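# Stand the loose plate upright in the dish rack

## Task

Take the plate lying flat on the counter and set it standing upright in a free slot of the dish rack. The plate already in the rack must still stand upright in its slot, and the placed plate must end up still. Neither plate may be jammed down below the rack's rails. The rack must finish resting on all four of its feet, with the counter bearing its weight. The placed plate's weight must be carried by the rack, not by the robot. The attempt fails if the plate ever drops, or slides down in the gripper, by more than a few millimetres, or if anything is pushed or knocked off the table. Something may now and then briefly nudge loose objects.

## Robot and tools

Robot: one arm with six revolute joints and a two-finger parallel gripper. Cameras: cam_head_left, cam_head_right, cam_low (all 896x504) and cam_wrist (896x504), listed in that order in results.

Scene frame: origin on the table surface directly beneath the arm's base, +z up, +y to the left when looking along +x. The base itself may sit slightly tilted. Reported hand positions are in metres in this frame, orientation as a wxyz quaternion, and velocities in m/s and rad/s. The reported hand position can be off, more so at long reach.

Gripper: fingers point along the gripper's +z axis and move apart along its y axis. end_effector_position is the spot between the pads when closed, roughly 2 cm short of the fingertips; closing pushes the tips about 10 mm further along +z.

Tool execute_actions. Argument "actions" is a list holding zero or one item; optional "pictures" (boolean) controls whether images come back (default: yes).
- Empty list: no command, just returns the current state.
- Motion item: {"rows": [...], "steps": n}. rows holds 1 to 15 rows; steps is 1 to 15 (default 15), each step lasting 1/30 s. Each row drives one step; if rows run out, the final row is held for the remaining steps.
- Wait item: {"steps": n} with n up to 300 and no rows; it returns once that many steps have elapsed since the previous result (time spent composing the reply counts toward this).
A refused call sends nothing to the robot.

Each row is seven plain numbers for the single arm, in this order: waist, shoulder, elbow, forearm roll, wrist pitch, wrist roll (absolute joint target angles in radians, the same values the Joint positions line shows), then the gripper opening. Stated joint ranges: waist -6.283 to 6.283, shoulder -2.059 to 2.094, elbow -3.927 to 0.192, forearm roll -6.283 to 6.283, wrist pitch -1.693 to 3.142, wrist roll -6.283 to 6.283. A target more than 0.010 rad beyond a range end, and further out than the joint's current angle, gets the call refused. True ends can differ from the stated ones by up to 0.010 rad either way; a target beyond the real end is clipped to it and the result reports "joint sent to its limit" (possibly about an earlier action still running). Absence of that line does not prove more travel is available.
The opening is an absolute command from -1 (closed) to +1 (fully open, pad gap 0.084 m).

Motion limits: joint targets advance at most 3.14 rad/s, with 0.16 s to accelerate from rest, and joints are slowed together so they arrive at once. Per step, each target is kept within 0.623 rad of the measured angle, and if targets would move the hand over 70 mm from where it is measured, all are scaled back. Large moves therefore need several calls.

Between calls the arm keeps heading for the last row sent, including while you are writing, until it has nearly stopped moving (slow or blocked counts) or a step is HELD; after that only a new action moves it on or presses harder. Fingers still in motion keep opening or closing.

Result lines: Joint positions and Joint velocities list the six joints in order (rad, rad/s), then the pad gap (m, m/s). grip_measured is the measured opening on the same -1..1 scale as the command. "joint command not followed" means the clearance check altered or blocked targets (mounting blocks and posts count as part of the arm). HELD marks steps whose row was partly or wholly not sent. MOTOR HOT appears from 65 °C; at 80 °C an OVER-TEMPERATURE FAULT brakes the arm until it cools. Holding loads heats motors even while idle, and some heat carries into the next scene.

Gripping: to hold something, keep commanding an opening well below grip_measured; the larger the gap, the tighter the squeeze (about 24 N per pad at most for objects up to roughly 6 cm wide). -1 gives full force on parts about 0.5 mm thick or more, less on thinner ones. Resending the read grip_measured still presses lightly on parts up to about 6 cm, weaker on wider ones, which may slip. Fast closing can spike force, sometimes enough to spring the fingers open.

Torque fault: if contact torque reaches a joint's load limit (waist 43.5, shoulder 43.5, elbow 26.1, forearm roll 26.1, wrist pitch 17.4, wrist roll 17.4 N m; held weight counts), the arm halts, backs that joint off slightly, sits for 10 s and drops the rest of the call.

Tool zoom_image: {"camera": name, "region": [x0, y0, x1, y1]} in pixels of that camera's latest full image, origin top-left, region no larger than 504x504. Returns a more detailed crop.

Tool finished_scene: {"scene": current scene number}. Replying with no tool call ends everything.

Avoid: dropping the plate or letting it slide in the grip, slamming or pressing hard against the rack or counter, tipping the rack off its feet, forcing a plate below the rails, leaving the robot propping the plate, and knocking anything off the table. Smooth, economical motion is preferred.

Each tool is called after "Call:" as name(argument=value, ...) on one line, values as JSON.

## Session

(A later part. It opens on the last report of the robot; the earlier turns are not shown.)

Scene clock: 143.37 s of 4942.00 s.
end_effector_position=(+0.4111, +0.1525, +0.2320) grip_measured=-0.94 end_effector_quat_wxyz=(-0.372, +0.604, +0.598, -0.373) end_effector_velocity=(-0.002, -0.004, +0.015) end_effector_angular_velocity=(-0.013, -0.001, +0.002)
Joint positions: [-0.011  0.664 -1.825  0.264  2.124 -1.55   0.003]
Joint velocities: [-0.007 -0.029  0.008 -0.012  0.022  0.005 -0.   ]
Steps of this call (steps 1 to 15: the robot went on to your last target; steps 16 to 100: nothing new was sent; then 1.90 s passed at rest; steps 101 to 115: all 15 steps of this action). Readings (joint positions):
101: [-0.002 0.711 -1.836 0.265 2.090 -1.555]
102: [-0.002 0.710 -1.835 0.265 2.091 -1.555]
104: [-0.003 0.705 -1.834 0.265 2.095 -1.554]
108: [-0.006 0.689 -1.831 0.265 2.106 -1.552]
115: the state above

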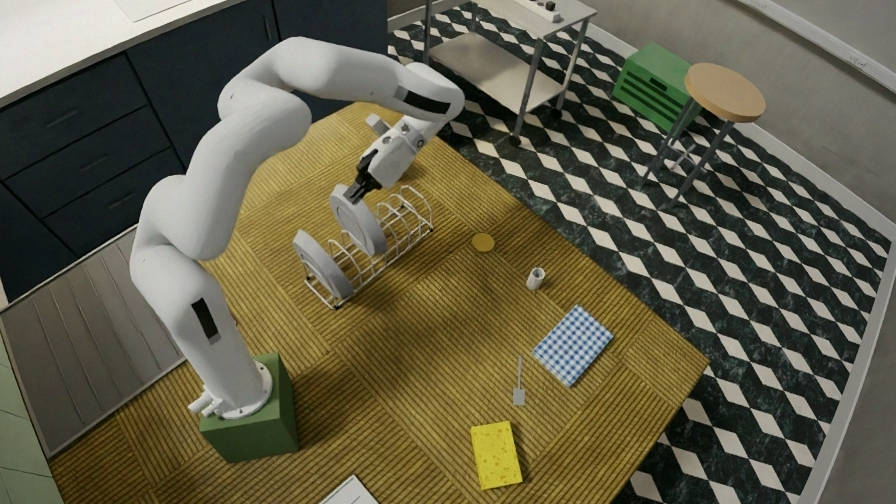

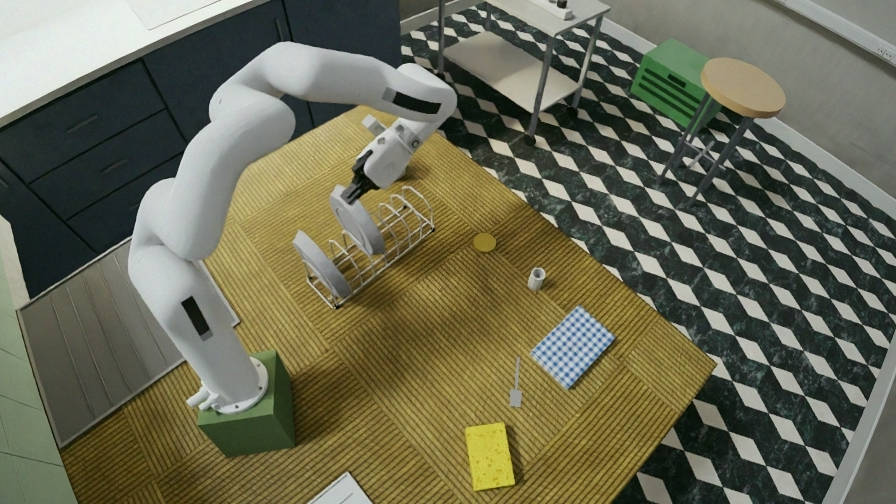

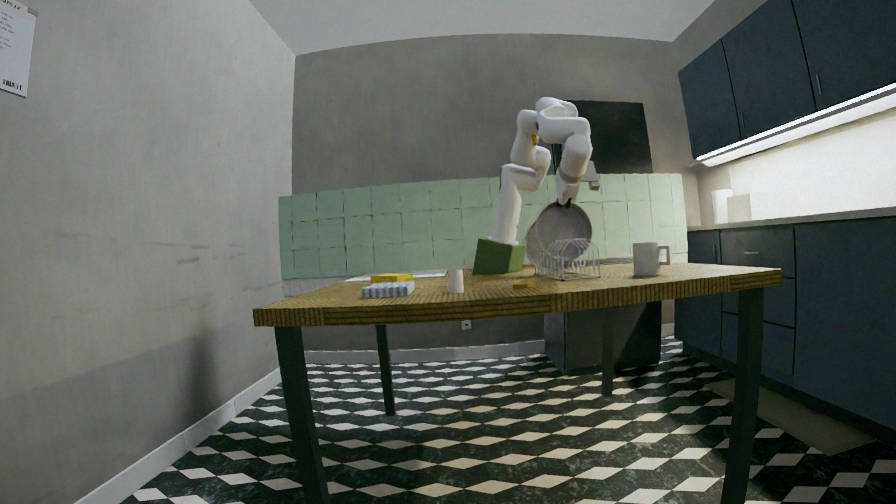

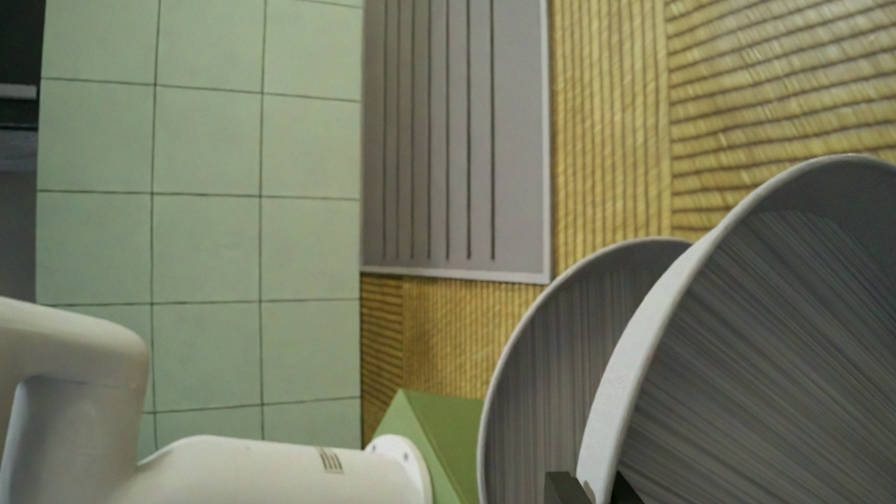

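Call:
execute_actions(actions=[{"rows":[[-0.012,0.661,-1.824,0.265,2.128,-1.55,-1],[-0.013,0.657,-1.823,0.265,2.131,-1.549,-1],[-0.013,0.653,-1.821,0.265,2.134,-1.549,-1],[-0.016,0.65,-1.818,0.27,2.133,-1.544,-1],[-0.019,0.649,-1.816,0.275,2.133,-1.538,-1],[-0.022,0.648,-1.814,0.281,2.132,-1.533,-1],[-0.025,0.648,-1.813,0.286,2.131,-1.527,-1],[-0.028,0.648,-1.813,0.291,2.13,-1.522,-1],[-0.028,0.648,-1.813,0.291,2.13,-1.522,-1],[-0.027,0.651,-1.812,0.291,2.126,-1.522,-1],[-0.026,0.655,-1.811,0.291,2.122,-1.523,-1],[-0.025,0.658,-1.81,0.291,2.118,-1.523,-1],[-0.024,0.662,-1.809,0.291,2.113,-1.524,-1],[-0.023,0.665,-1.808,0.291,2.109,-1.524,-1],[-0.022,0.669,-1.807,0.291,2.105,-1.525,-1]]}], pictures=false)

Call:
execute_actions(actions=[{"steps":8}])

Call:
zoom_image(camera="cam_head_right", region=[330,200,410,280])

Call:
zoom_image(camera="cam_low", region=[530,210,610,290])

Scene clock: 149.60 s of 4942.00 s.
end_effector_position=(+0.4106, +0.1537, +0.2309) grip_measured=-0.94 end_effector_quat_wxyz=(-0.378, +0.617, +0.585, -0.367) end_effector_velocity=(-0.009, +0.006, -0.068) end_effector_angular_velocity=(+0.011, +0.042, +0.001)
Joint positions: [-0.024  0.66  -1.81   0.291  2.116 -1.524  0.003]
Joint velocities: [ 0.038  0.107  0.036  0.017 -0.104 -0.014  0.001]
Steps of this call (steps 1 to 15: the robot went on to your last target; steps 16 to 100: nothing new was sent; then 2.40 s passed at rest; steps 101 to 115: all 15 steps of this action). Readings (joint positions):
101: [-0.011 0.664 -1.824 0.265 2.125 -1.550]
102: [-0.011 0.663 -1.824 0.265 2.126 -1.550]
104: [-0.012 0.658 -1.822 0.265 2.130 -1.549]
108: [-0.021 0.648 -1.816 0.279 2.131 -1.534]
115: the state above

Scene clock: 149.87 s of 4942.00 s.
end_effector_position=(+0.4106, +0.1542, +0.2257) grip_measured=-0.93 end_effector_quat_wxyz=(-0.378, +0.617, +0.585, -0.366) end_effector_velocity=(-0.000, -0.003, -0.003) end_effector_angular_velocity=(-0.006, +0.001, -0.003)
Joint positions: [-0.022  0.668 -1.808  0.292  2.106 -1.525  0.003]
Joint velocities: [-0.003  0.003  0.005 -0.005 -0.006  0.001  0.   ]
Steps of this call (steps 1 to 8: the robot went on to your last target). Readings (joint positions):
1: [-0.023 0.663 -1.809 0.292 2.112 -1.524]
2: [-0.022 0.666 -1.809 0.292 2.109 -1.525]
4: [-0.021 0.668 -1.808 0.293 2.107 -1.525]
8: the state above

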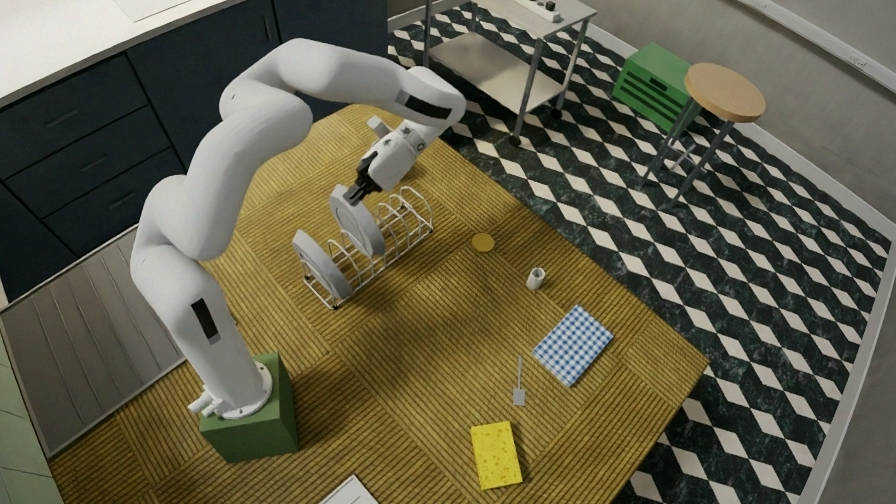

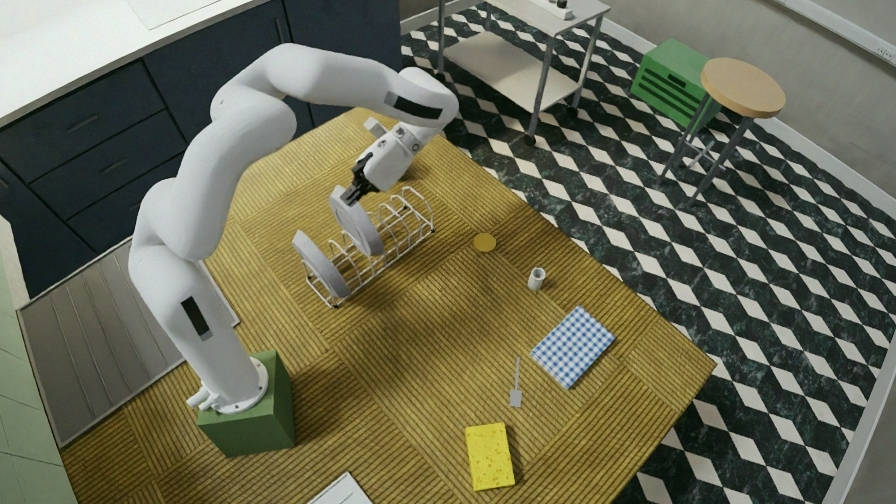

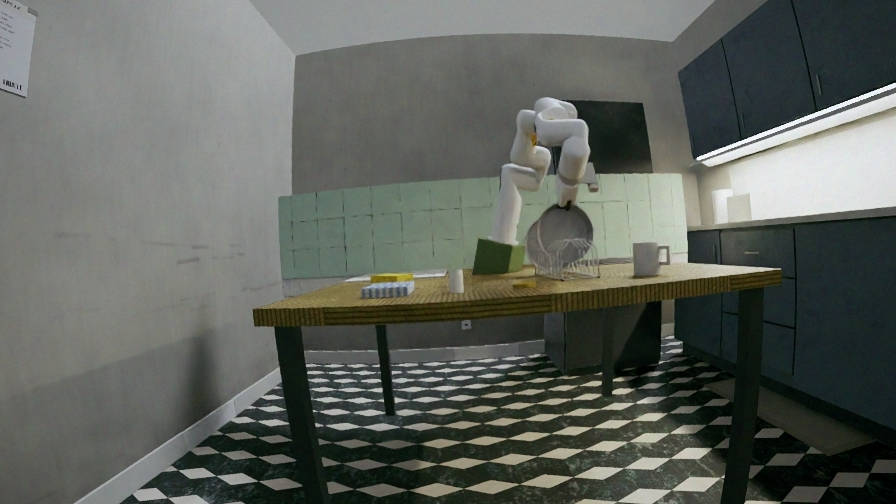

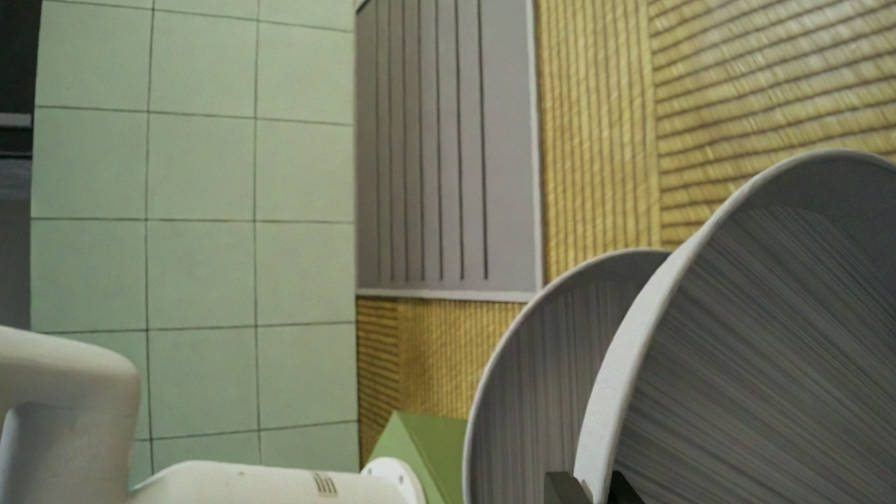

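Region (330, 200, 410, 280) of cam_head_right's 896x504 image, scaled by 6.300, with more detail than that image has.

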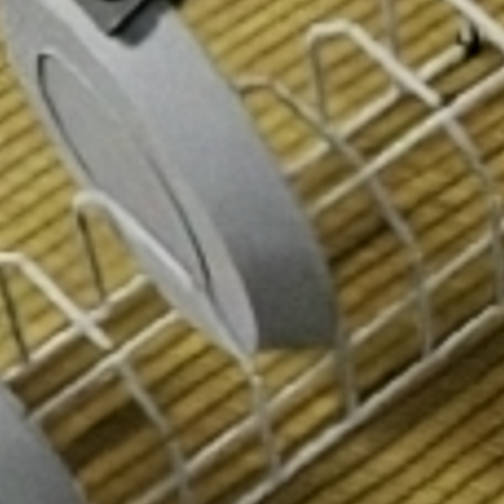

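Region (530, 210, 610, 290) of cam_low's 896x504 image, scaled by 6.300, with more detail than that image has.

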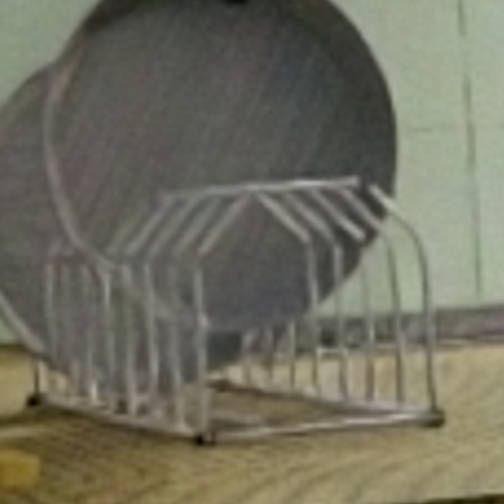

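Call:
execute_actions(actions=[{"rows":[[-0.023,0.666,-1.808,0.291,2.109,-1.525,-1],[-0.024,0.663,-1.809,0.291,2.113,-1.524,-1],[-0.025,0.66,-1.81,0.291,2.117,-1.524,-1],[-0.025,0.657,-1.81,0.291,2.12,-1.524,-1],[-0.025,0.664,-1.823,0.291,2.13,-1.524,-1],[-0.025,0.673,-1.837,0.291,2.14,-1.524,-1],[-0.025,0.682,-1.851,0.291,2.15,-1.524,-1],[-0.025,0.691,-1.865,0.292,2.16,-1.524,-1],[-0.025,0.7,-1.878,0.292,2.17,-1.524,-1],[-0.026,0.71,-1.892,0.292,2.179,-1.523,-1],[-0.026,0.72,-1.906,0.293,2.189,-1.523,-1],[-0.026,0.73,-1.92,0.293,2.198,-1.523,-1],[-0.026,0.74,-1.934,0.293,2.208,-1.523,-1],[-0.026,0.75,-1.947,0.294,2.217,-1.522,-1],[-0.026,0.759,-1.96,0.294,2.226,-1.522,-1]]}], pictures=false)

Call:
execute_actions(actions=[{"steps":10}])

Call:
zoom_image(camera="cam_head_right", region=[320,180,420,280])

Call:
zoom_image(camera="cam_low", region=[530,210,610,290])

Scene clock: 157.87 s of 4942.00 s.
end_effector_position=(+0.4181, +0.1533, +0.2351) grip_measured=-0.94 end_effector_quat_wxyz=(-0.393, +0.604, +0.580, -0.381) end_effector_velocity=(+0.025, -0.000, -0.002) end_effector_angular_velocity=(+0.024, +0.168, +0.024)
Joint positions: [-0.026  0.736 -1.926  0.293  2.203 -1.523  0.003]
Joint velocities: [ 0.001  0.295 -0.412  0.016  0.281  0.011  0.   ]
Steps of this call (steps 1 to 30: the robot went on to your last target; steps 31 to 120: nothing new was sent; then 3.50 s passed at rest; steps 121 to 135: all 15 steps of this action). Readings (joint positions):
121: [-0.022 0.669 -1.807 0.291 2.105 -1.525]
122: [-0.022 0.668 -1.807 0.291 2.106 -1.525]
124: [-0.024 0.666 -1.807 0.290 2.111 -1.524]
128: [-0.026 0.670 -1.832 0.290 2.136 -1.524]
135: the state above

Scene clock: 158.20 s of 4942.00 s.
end_effector_position=(+0.4202, +0.1534, +0.2356) grip_measured=-0.94 end_effector_quat_wxyz=(-0.396, +0.600, +0.578, -0.384) end_effector_velocity=(-0.001, -0.000, -0.001) end_effector_angular_velocity=(-0.001, +0.003, -0.000)
Joint positions: [-0.026  0.758 -1.96   0.294  2.226 -1.522  0.003]
Joint velocities: [ 0.     0.001  0.002 -0.001  0.    -0.    -0.   ]
Steps of this call (steps 1 to 10: the robot went on to your last target). Readings (joint positions):
1: [-0.026 0.746 -1.940 0.293 2.212 -1.522]
2: [-0.026 0.753 -1.950 0.294 2.219 -1.522]
4: [-0.026 0.759 -1.958 0.294 2.224 -1.522]
8: [-0.026 0.759 -1.960 0.294 2.226 -1.522]
10: the state above

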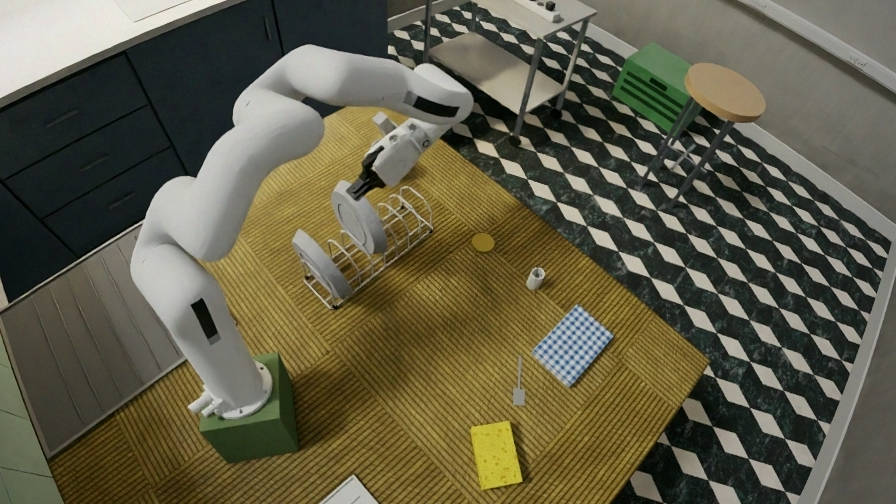

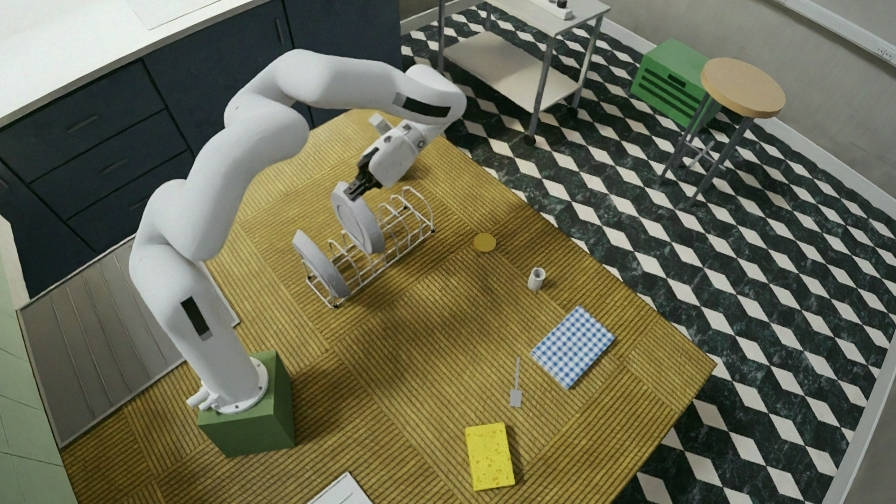

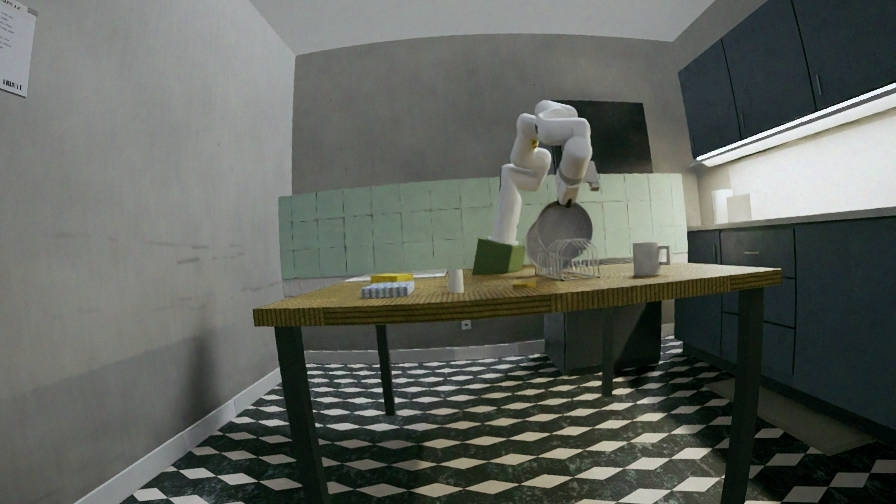

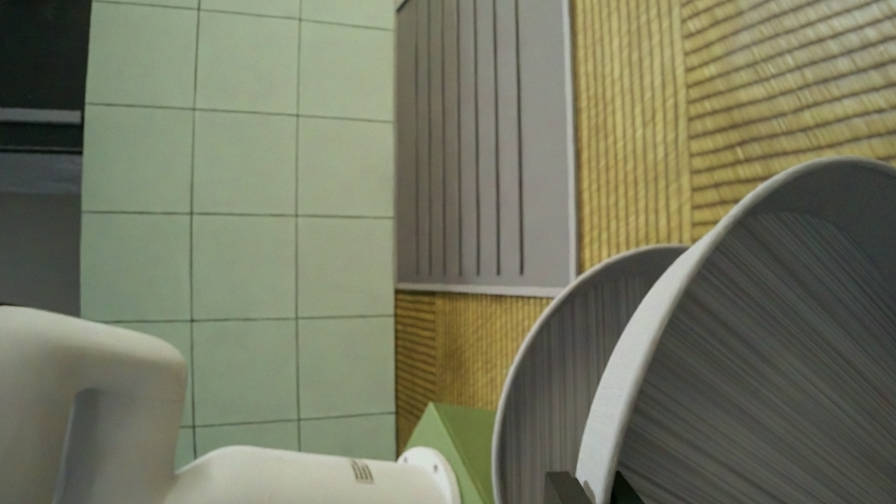

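Region (320, 180, 420, 280) of cam_head_right's 896x504 image, scaled by 5.040, with more detail than that image has.

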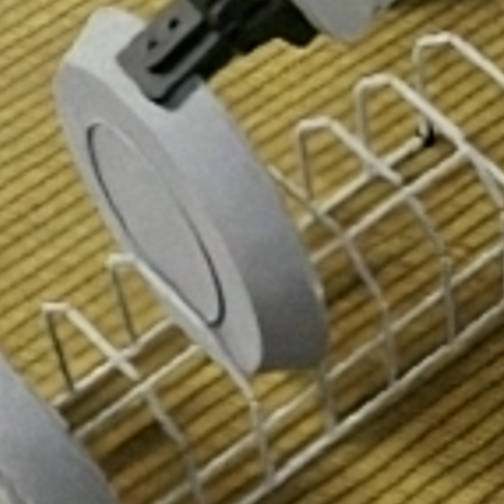

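Region (530, 210, 610, 290) of cam_low's 896x504 image, scaled by 6.300, with more detail than that image has.

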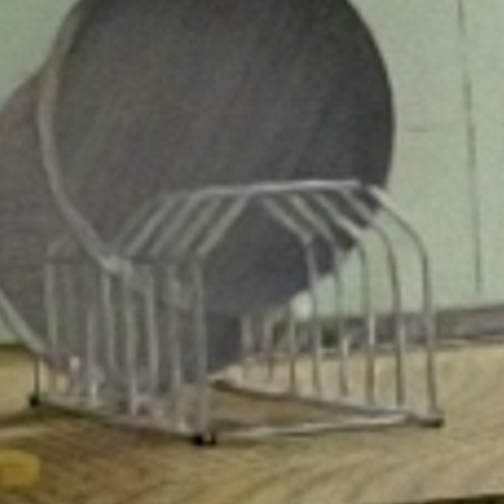

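Call:
execute_actions(actions=[{"rows":[[-0.026,0.755,-1.954,0.294,2.224,-1.522,-1],[-0.026,0.751,-1.947,0.294,2.221,-1.522,-1],[-0.026,0.747,-1.94,0.294,2.218,-1.522,-1],[-0.026,0.744,-1.934,0.294,2.215,-1.522,-1],[-0.026,0.744,-1.934,0.294,2.215,-1.522,-1],[-0.025,0.746,-1.933,0.294,2.212,-1.522,-1],[-0.025,0.748,-1.933,0.294,2.21,-1.523,-1],[-0.024,0.75,-1.932,0.294,2.207,-1.523,-1],[-0.024,0.752,-1.931,0.294,2.204,-1.523,-1],[-0.023,0.754,-1.931,0.294,2.202,-1.524,-1],[-0.023,0.756,-1.93,0.294,2.199,-1.524,-1],[-0.022,0.758,-1.929,0.294,2.196,-1.524,-1],[-0.022,0.76,-1.929,0.294,2.194,-1.525,-1],[-0.021,0.762,-1.928,0.294,2.191,-1.525,-1]]}], pictures=false)

Call:
execute_actions(actions=[{"steps":8}])

Call:
zoom_image(camera="cam_head_right", region=[320,180,420,280])

Call:
zoom_image(camera="cam_low", region=[530,210,610,290])

Scene clock: 164.90 s of 4942.00 s.
end_effector_position=(+0.4169, +0.1532, +0.2244) grip_measured=-0.93 end_effector_quat_wxyz=(-0.397, +0.602, +0.577, -0.384) end_effector_velocity=(-0.000, -0.002, -0.037) end_effector_angular_velocity=(-0.004, -0.003, -0.000)
Joint positions: [-0.022  0.76  -1.929  0.294  2.194 -1.525  0.003]
Joint velocities: [ 0.013  0.052  0.015 -0.002 -0.07  -0.007  0.   ]
Steps of this call (steps 1 to 30: the robot went on to your last target; steps 31 to 120: nothing new was sent; then 2.20 s passed at rest; steps 121 to 135: all 15 steps of this action). Readings (joint positions):
121: [-0.026 0.759 -1.960 0.294 2.226 -1.522]
122: [-0.026 0.758 -1.958 0.294 2.225 -1.522]
124: [-0.026 0.752 -1.948 0.294 2.221 -1.522]
128: [-0.025 0.745 -1.935 0.294 2.213 -1.522]
135: the state above

Scene clock: 165.17 s of 4942.00 s.
end_effector_position=(+0.4168, +0.1531, +0.2225) grip_measured=-0.93 end_effector_quat_wxyz=(-0.396, +0.602, +0.577, -0.384) end_effector_velocity=(-0.001, +0.001, -0.000) end_effector_angular_velocity=(+0.001, +0.002, -0.001)
Joint positions: [-0.021  0.762 -1.928  0.294  2.191 -1.525  0.003]
Joint velocities: [ 0.001 -0.     0.001  0.002  0.001  0.     0.   ]
Steps of this call (steps 1 to 8: the robot went on to your last target). Readings (joint positions):
1: [-0.021 0.761 -1.929 0.294 2.192 -1.525]
2: [-0.021 0.762 -1.928 0.294 2.191 -1.525]
4: [-0.021 0.762 -1.928 0.294 2.191 -1.525]
8: the state above

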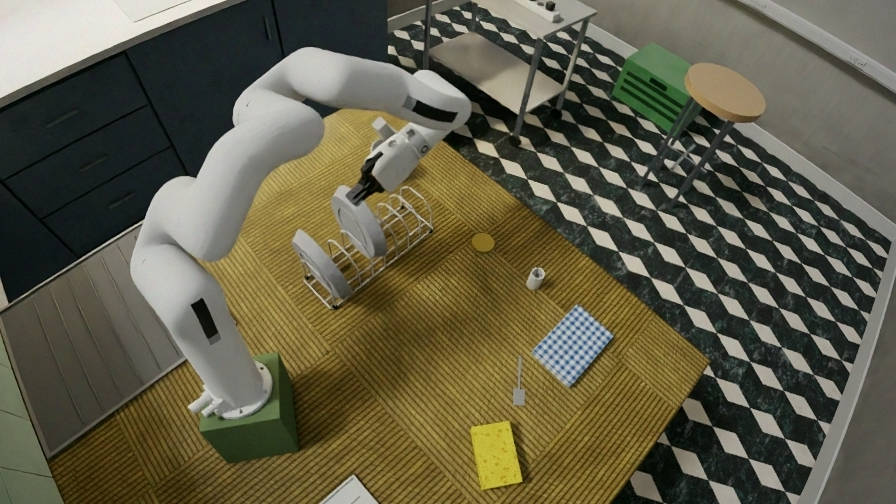

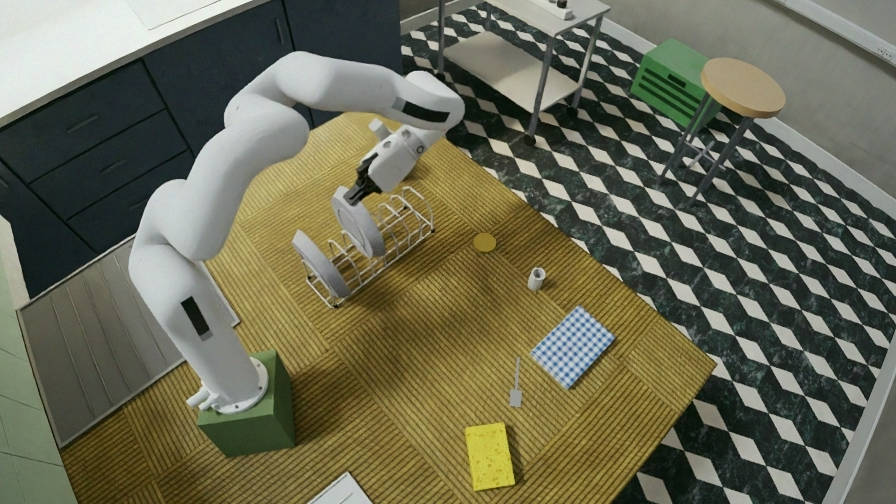

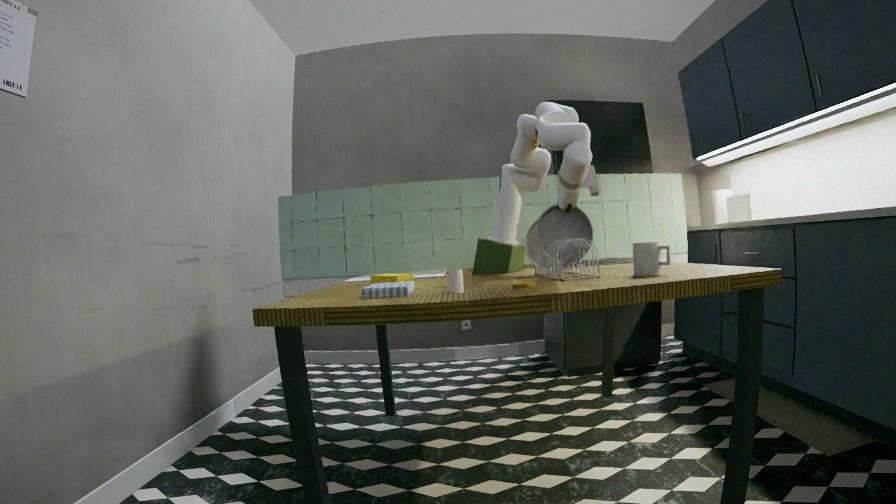

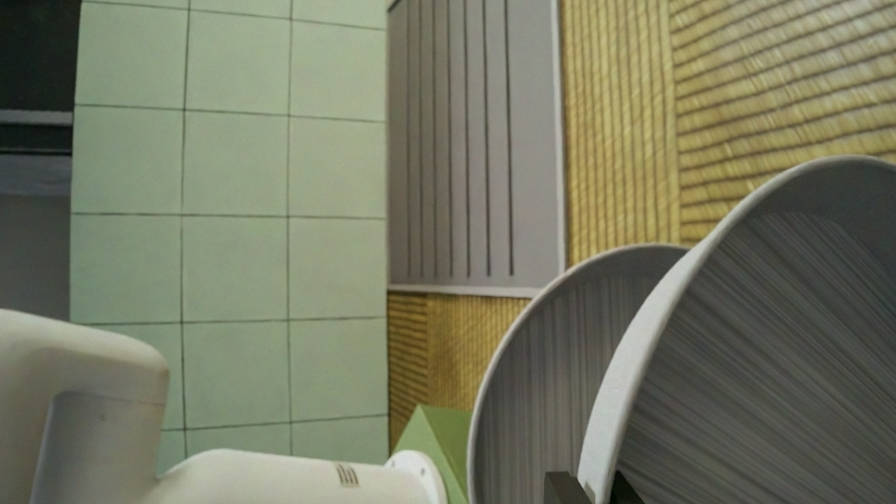

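Region (320, 180, 420, 280) of cam_head_right's 896x504 image, scaled by 5.040, with more detail than that image has.

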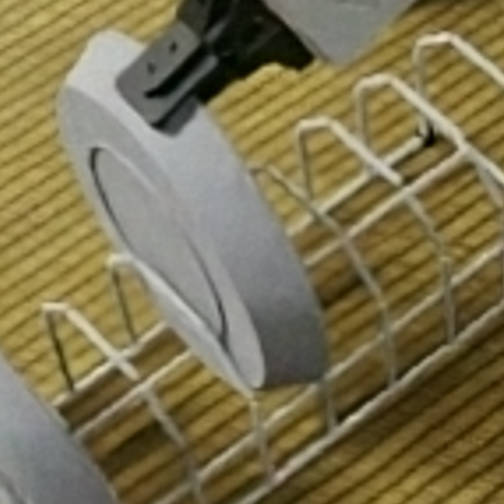

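Region (530, 210, 610, 290) of cam_low's 896x504 image, scaled by 6.300, with more detail than that image has.

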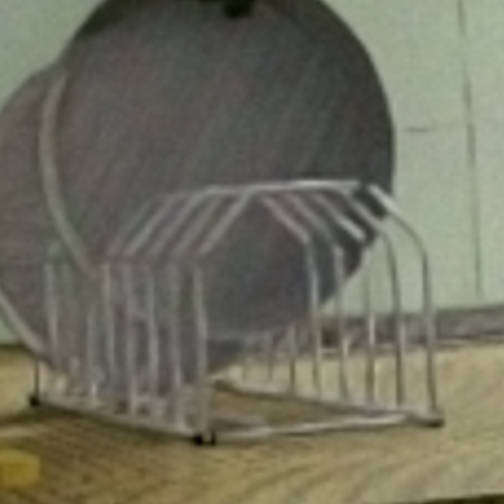

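Passed, rack flat. Down 18 mm more.

Call:
execute_actions(actions=[{"rows":[[-0.02,0.764,-1.927,0.294,2.188,-1.525,-1],[-0.02,0.766,-1.927,0.294,2.186,-1.525,-1],[-0.019,0.769,-1.926,0.294,2.183,-1.526,-1],[-0.019,0.771,-1.926,0.294,2.18,-1.526,-1],[-0.018,0.773,-1.925,0.294,2.178,-1.526,-1],[-0.018,0.775,-1.925,0.294,2.175,-1.527,-1],[-0.017,0.778,-1.924,0.294,2.172,-1.527,-1],[-0.017,0.78,-1.924,0.294,2.17,-1.527,-1],[-0.016,0.782,-1.923,0.294,2.167,-1.528,-1],[-0.016,0.784,-1.923,0.294,2.164,-1.528,-1],[-0.015,0.787,-1.922,0.294,2.162,-1.528,-1],[-0.014,0.789,-1.922,0.294,2.159,-1.529,-1],[-0.014,0.791,-1.922,0.294,2.157,-1.529,-1]]}], pictures=false)

Call:
execute_actions(actions=[{"steps":5}])

Call:
zoom_image(camera="cam_low", region=[520,200,610,290])

Scene clock: 168.60 s of 4942.00 s.
end_effector_position=(+0.4158, +0.1527, +0.2041) grip_measured=-0.93 end_effector_quat_wxyz=(-0.397, +0.602, +0.577, -0.385) end_effector_velocity=(-0.004, -0.001, -0.025) end_effector_angular_velocity=(-0.001, +0.015, -0.003)
Joint positions: [-0.014  0.79  -1.922  0.294  2.158 -1.529  0.003]
Joint velocities: [ 0.008  0.041  0.01   0.002 -0.035 -0.004  0.001]
Steps of this call (steps 1 to 15: the robot went on to your last target; steps 16 to 88: nothing new was sent; steps 89 to 103: all 15 steps of this action). Readings (joint positions):
89: [-0.021 0.762 -1.928 0.294 2.191 -1.525]
90: [-0.021 0.762 -1.928 0.294 2.190 -1.525]
92: [-0.020 0.765 -1.928 0.294 2.186 -1.525]
96: [-0.018 0.775 -1.925 0.294 2.176 -1.527]
103: the state above

Scene clock: 168.77 s of 4942.00 s.
end_effector_position=(+0.4159, +0.1526, +0.2033) grip_measured=-0.93 end_effector_quat_wxyz=(-0.397, +0.602, +0.577, -0.385) end_effector_velocity=(-0.000, -0.000, -0.000) end_effector_angular_velocity=(-0.000, -0.001, -0.000)
Joint positions: [-0.014  0.791 -1.922  0.294  2.157 -1.529  0.003]
Joint velocities: [-0.    -0.     0.001 -0.    -0.001 -0.    -0.   ]
Steps of this call (steps 1 to 5: the robot went on to your last target). Readings (joint positions):
1: [-0.014 0.791 -1.922 0.294 2.158 -1.529]
2: [-0.014 0.791 -1.922 0.294 2.157 -1.529]
4: [-0.014 0.791 -1.922 0.294 2.157 -1.529]
5: the state above

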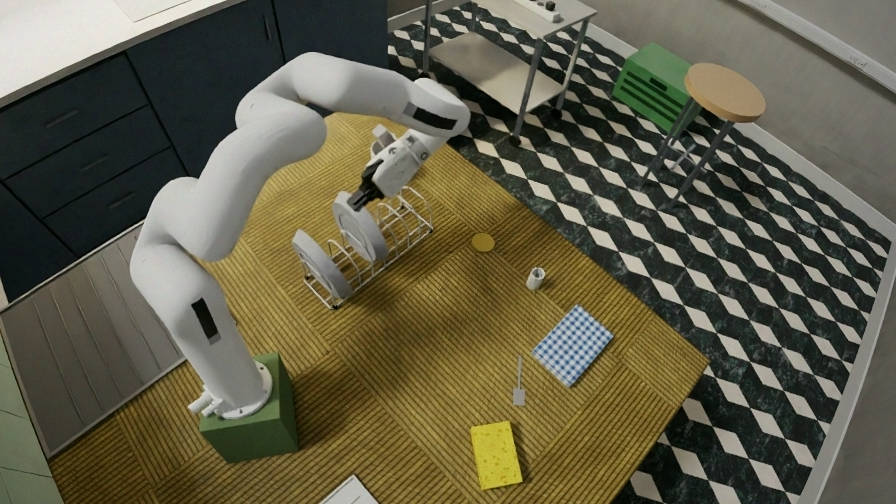

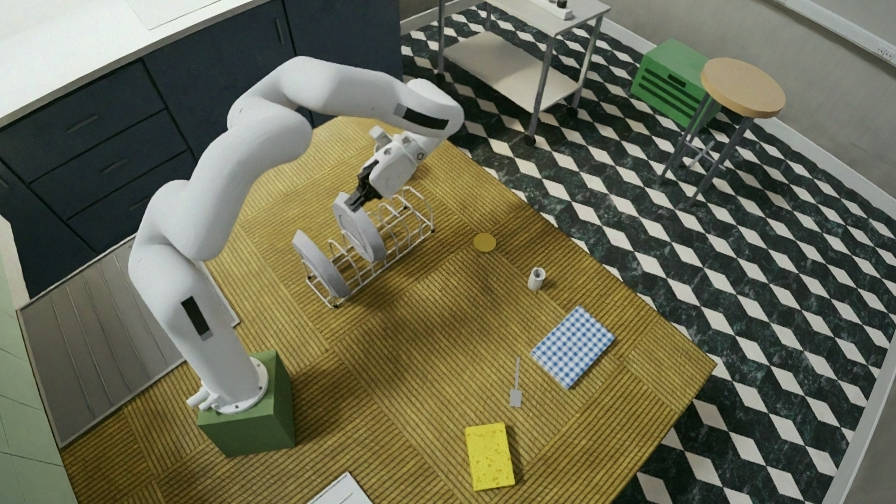

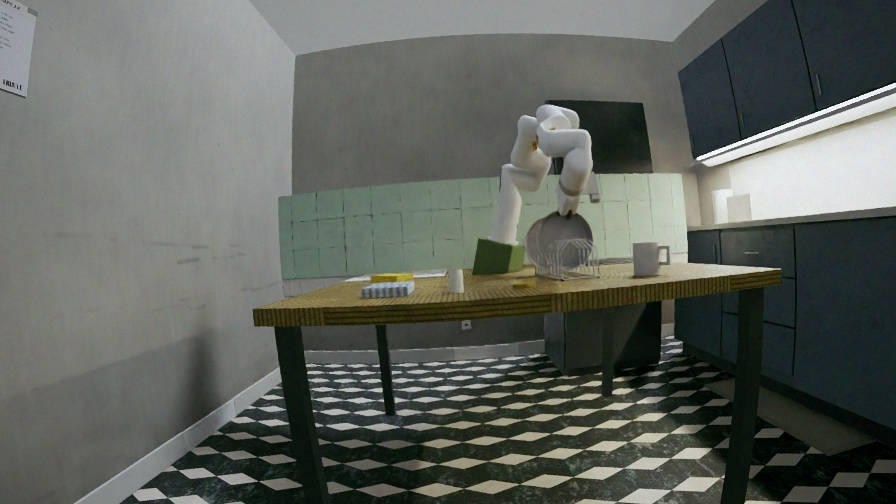

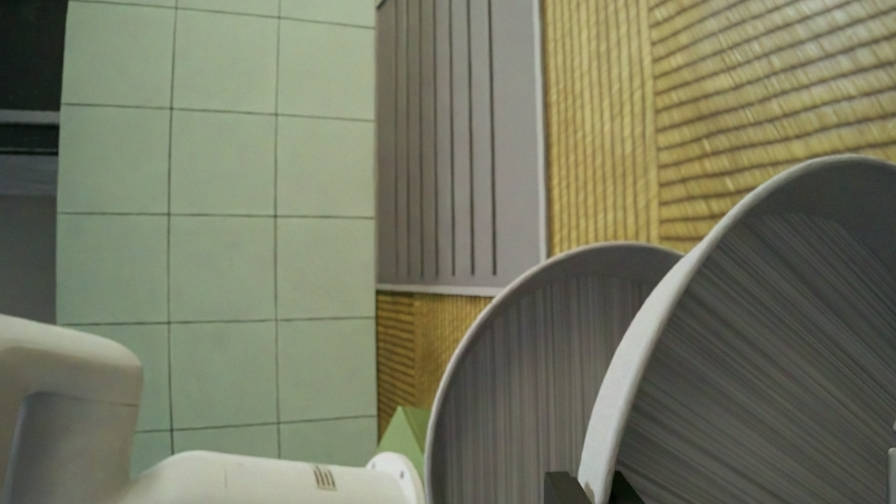

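Region (520, 200, 610, 290) of cam_low's 896x504 image, scaled by 5.600, with more detail than that image has.

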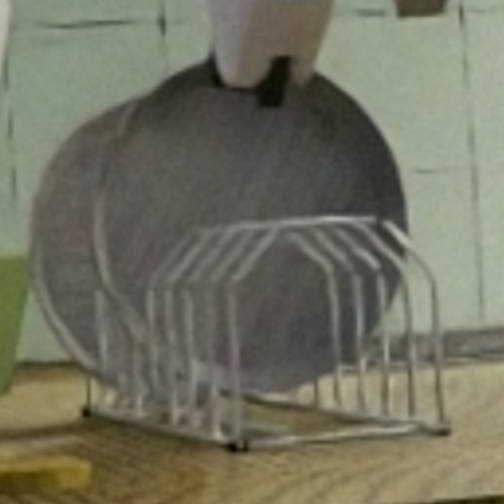

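Call:
execute_actions(actions=[{"rows":[[-0.014,0.793,-1.922,0.294,2.155,-1.529,-1],[-0.013,0.794,-1.922,0.294,2.154,-1.529,-1],[-0.013,0.796,-1.922,0.294,2.152,-1.53,-1],[-0.013,0.798,-1.922,0.294,2.15,-1.53,-1],[-0.012,0.799,-1.922,0.294,2.149,-1.53,-1],[-0.012,0.801,-1.922,0.294,2.147,-1.53,-1],[-0.011,0.803,-1.922,0.294,2.145,-1.531,-1],[-0.011,0.804,-1.922,0.294,2.144,-1.531,-1],[-0.01,0.806,-1.922,0.294,2.142,-1.531,-1],[-0.01,0.808,-1.922,0.294,2.14,-1.531,-1]]}])

Call:
zoom_image(camera="cam_low", region=[520,200,610,290])

Scene clock: 171.87 s of 4942.00 s.
end_effector_position=(+0.4156, +0.1525, +0.1950) grip_measured=-0.93 end_effector_quat_wxyz=(-0.397, +0.601, +0.577, -0.385) end_effector_velocity=(+0.000, +0.000, -0.001) end_effector_angular_velocity=(+0.000, -0.001, -0.000)
Joint positions: [-0.011  0.806 -1.923  0.294  2.144 -1.531  0.003]
Joint velocities: [ 0.001  0.001  0.001  0.001 -0.003  0.    -0.   ]
Steps of this call (steps 1 to 15: the robot went on to your last target; steps 16 to 78: nothing new was sent; steps 79 to 93: all 15 steps of this action). Readings (joint positions):
79: [-0.014 0.791 -1.922 0.294 2.157 -1.529]
80: [-0.014 0.791 -1.922 0.294 2.157 -1.529]
82: [-0.013 0.793 -1.922 0.294 2.154 -1.529]
86: [-0.012 0.801 -1.922 0.294 2.147 -1.530]
93: the state above

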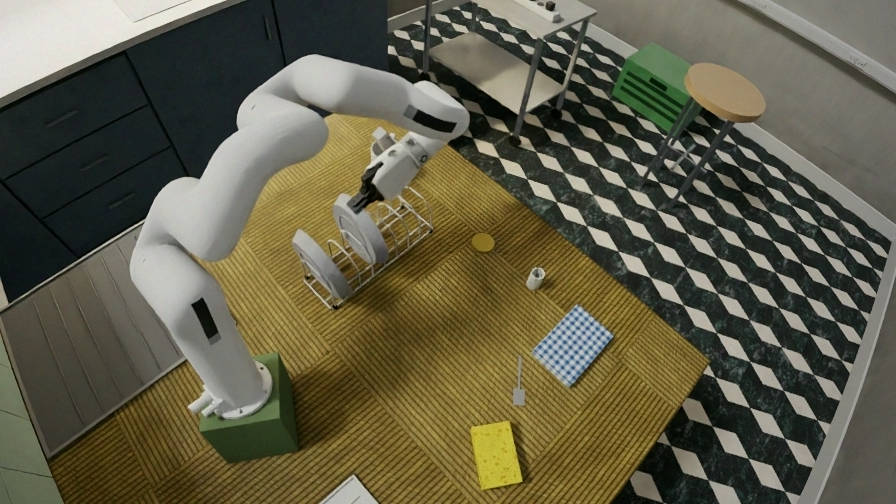

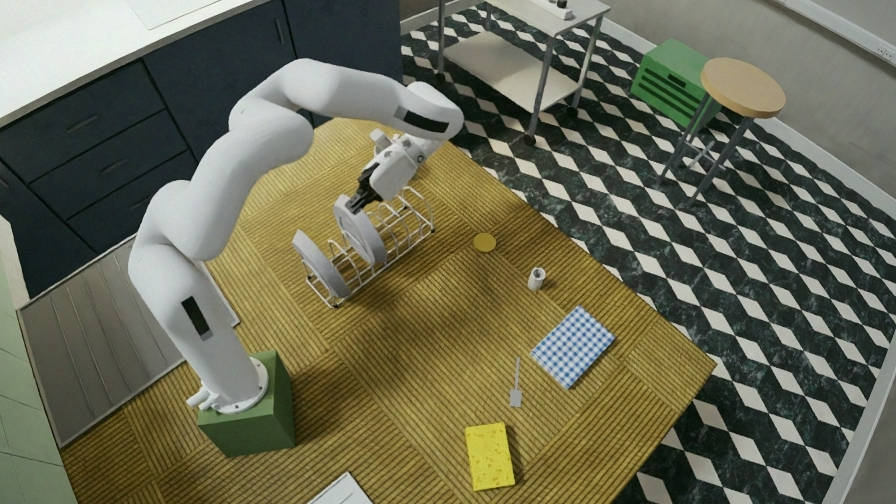

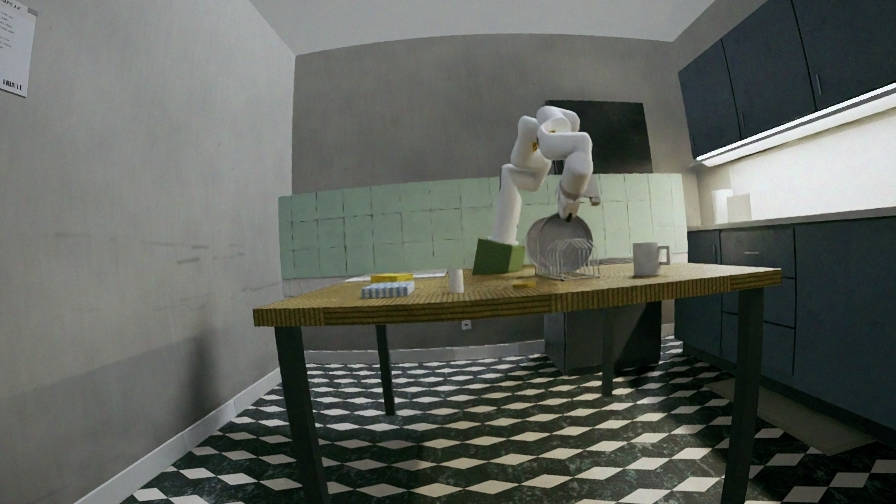

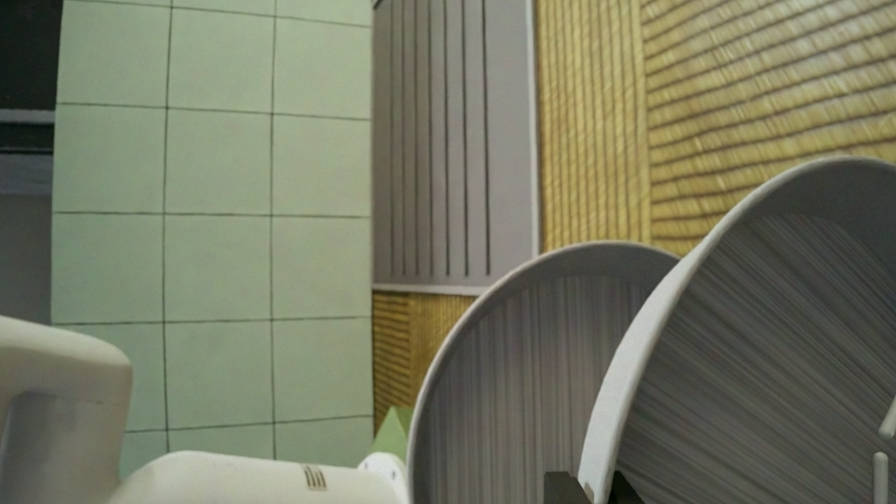

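Region (520, 200, 610, 290) of cam_low's 896x504 image, scaled by 5.600, with more detail than that image has.

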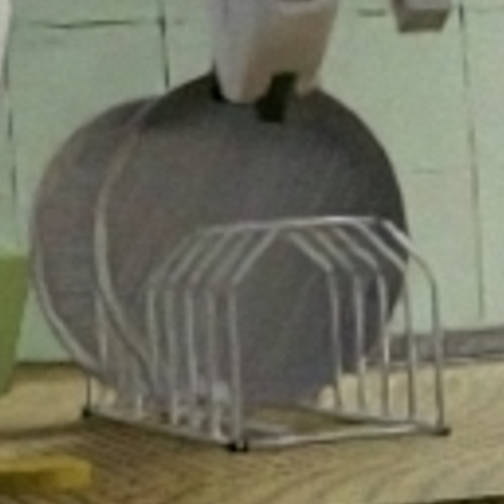

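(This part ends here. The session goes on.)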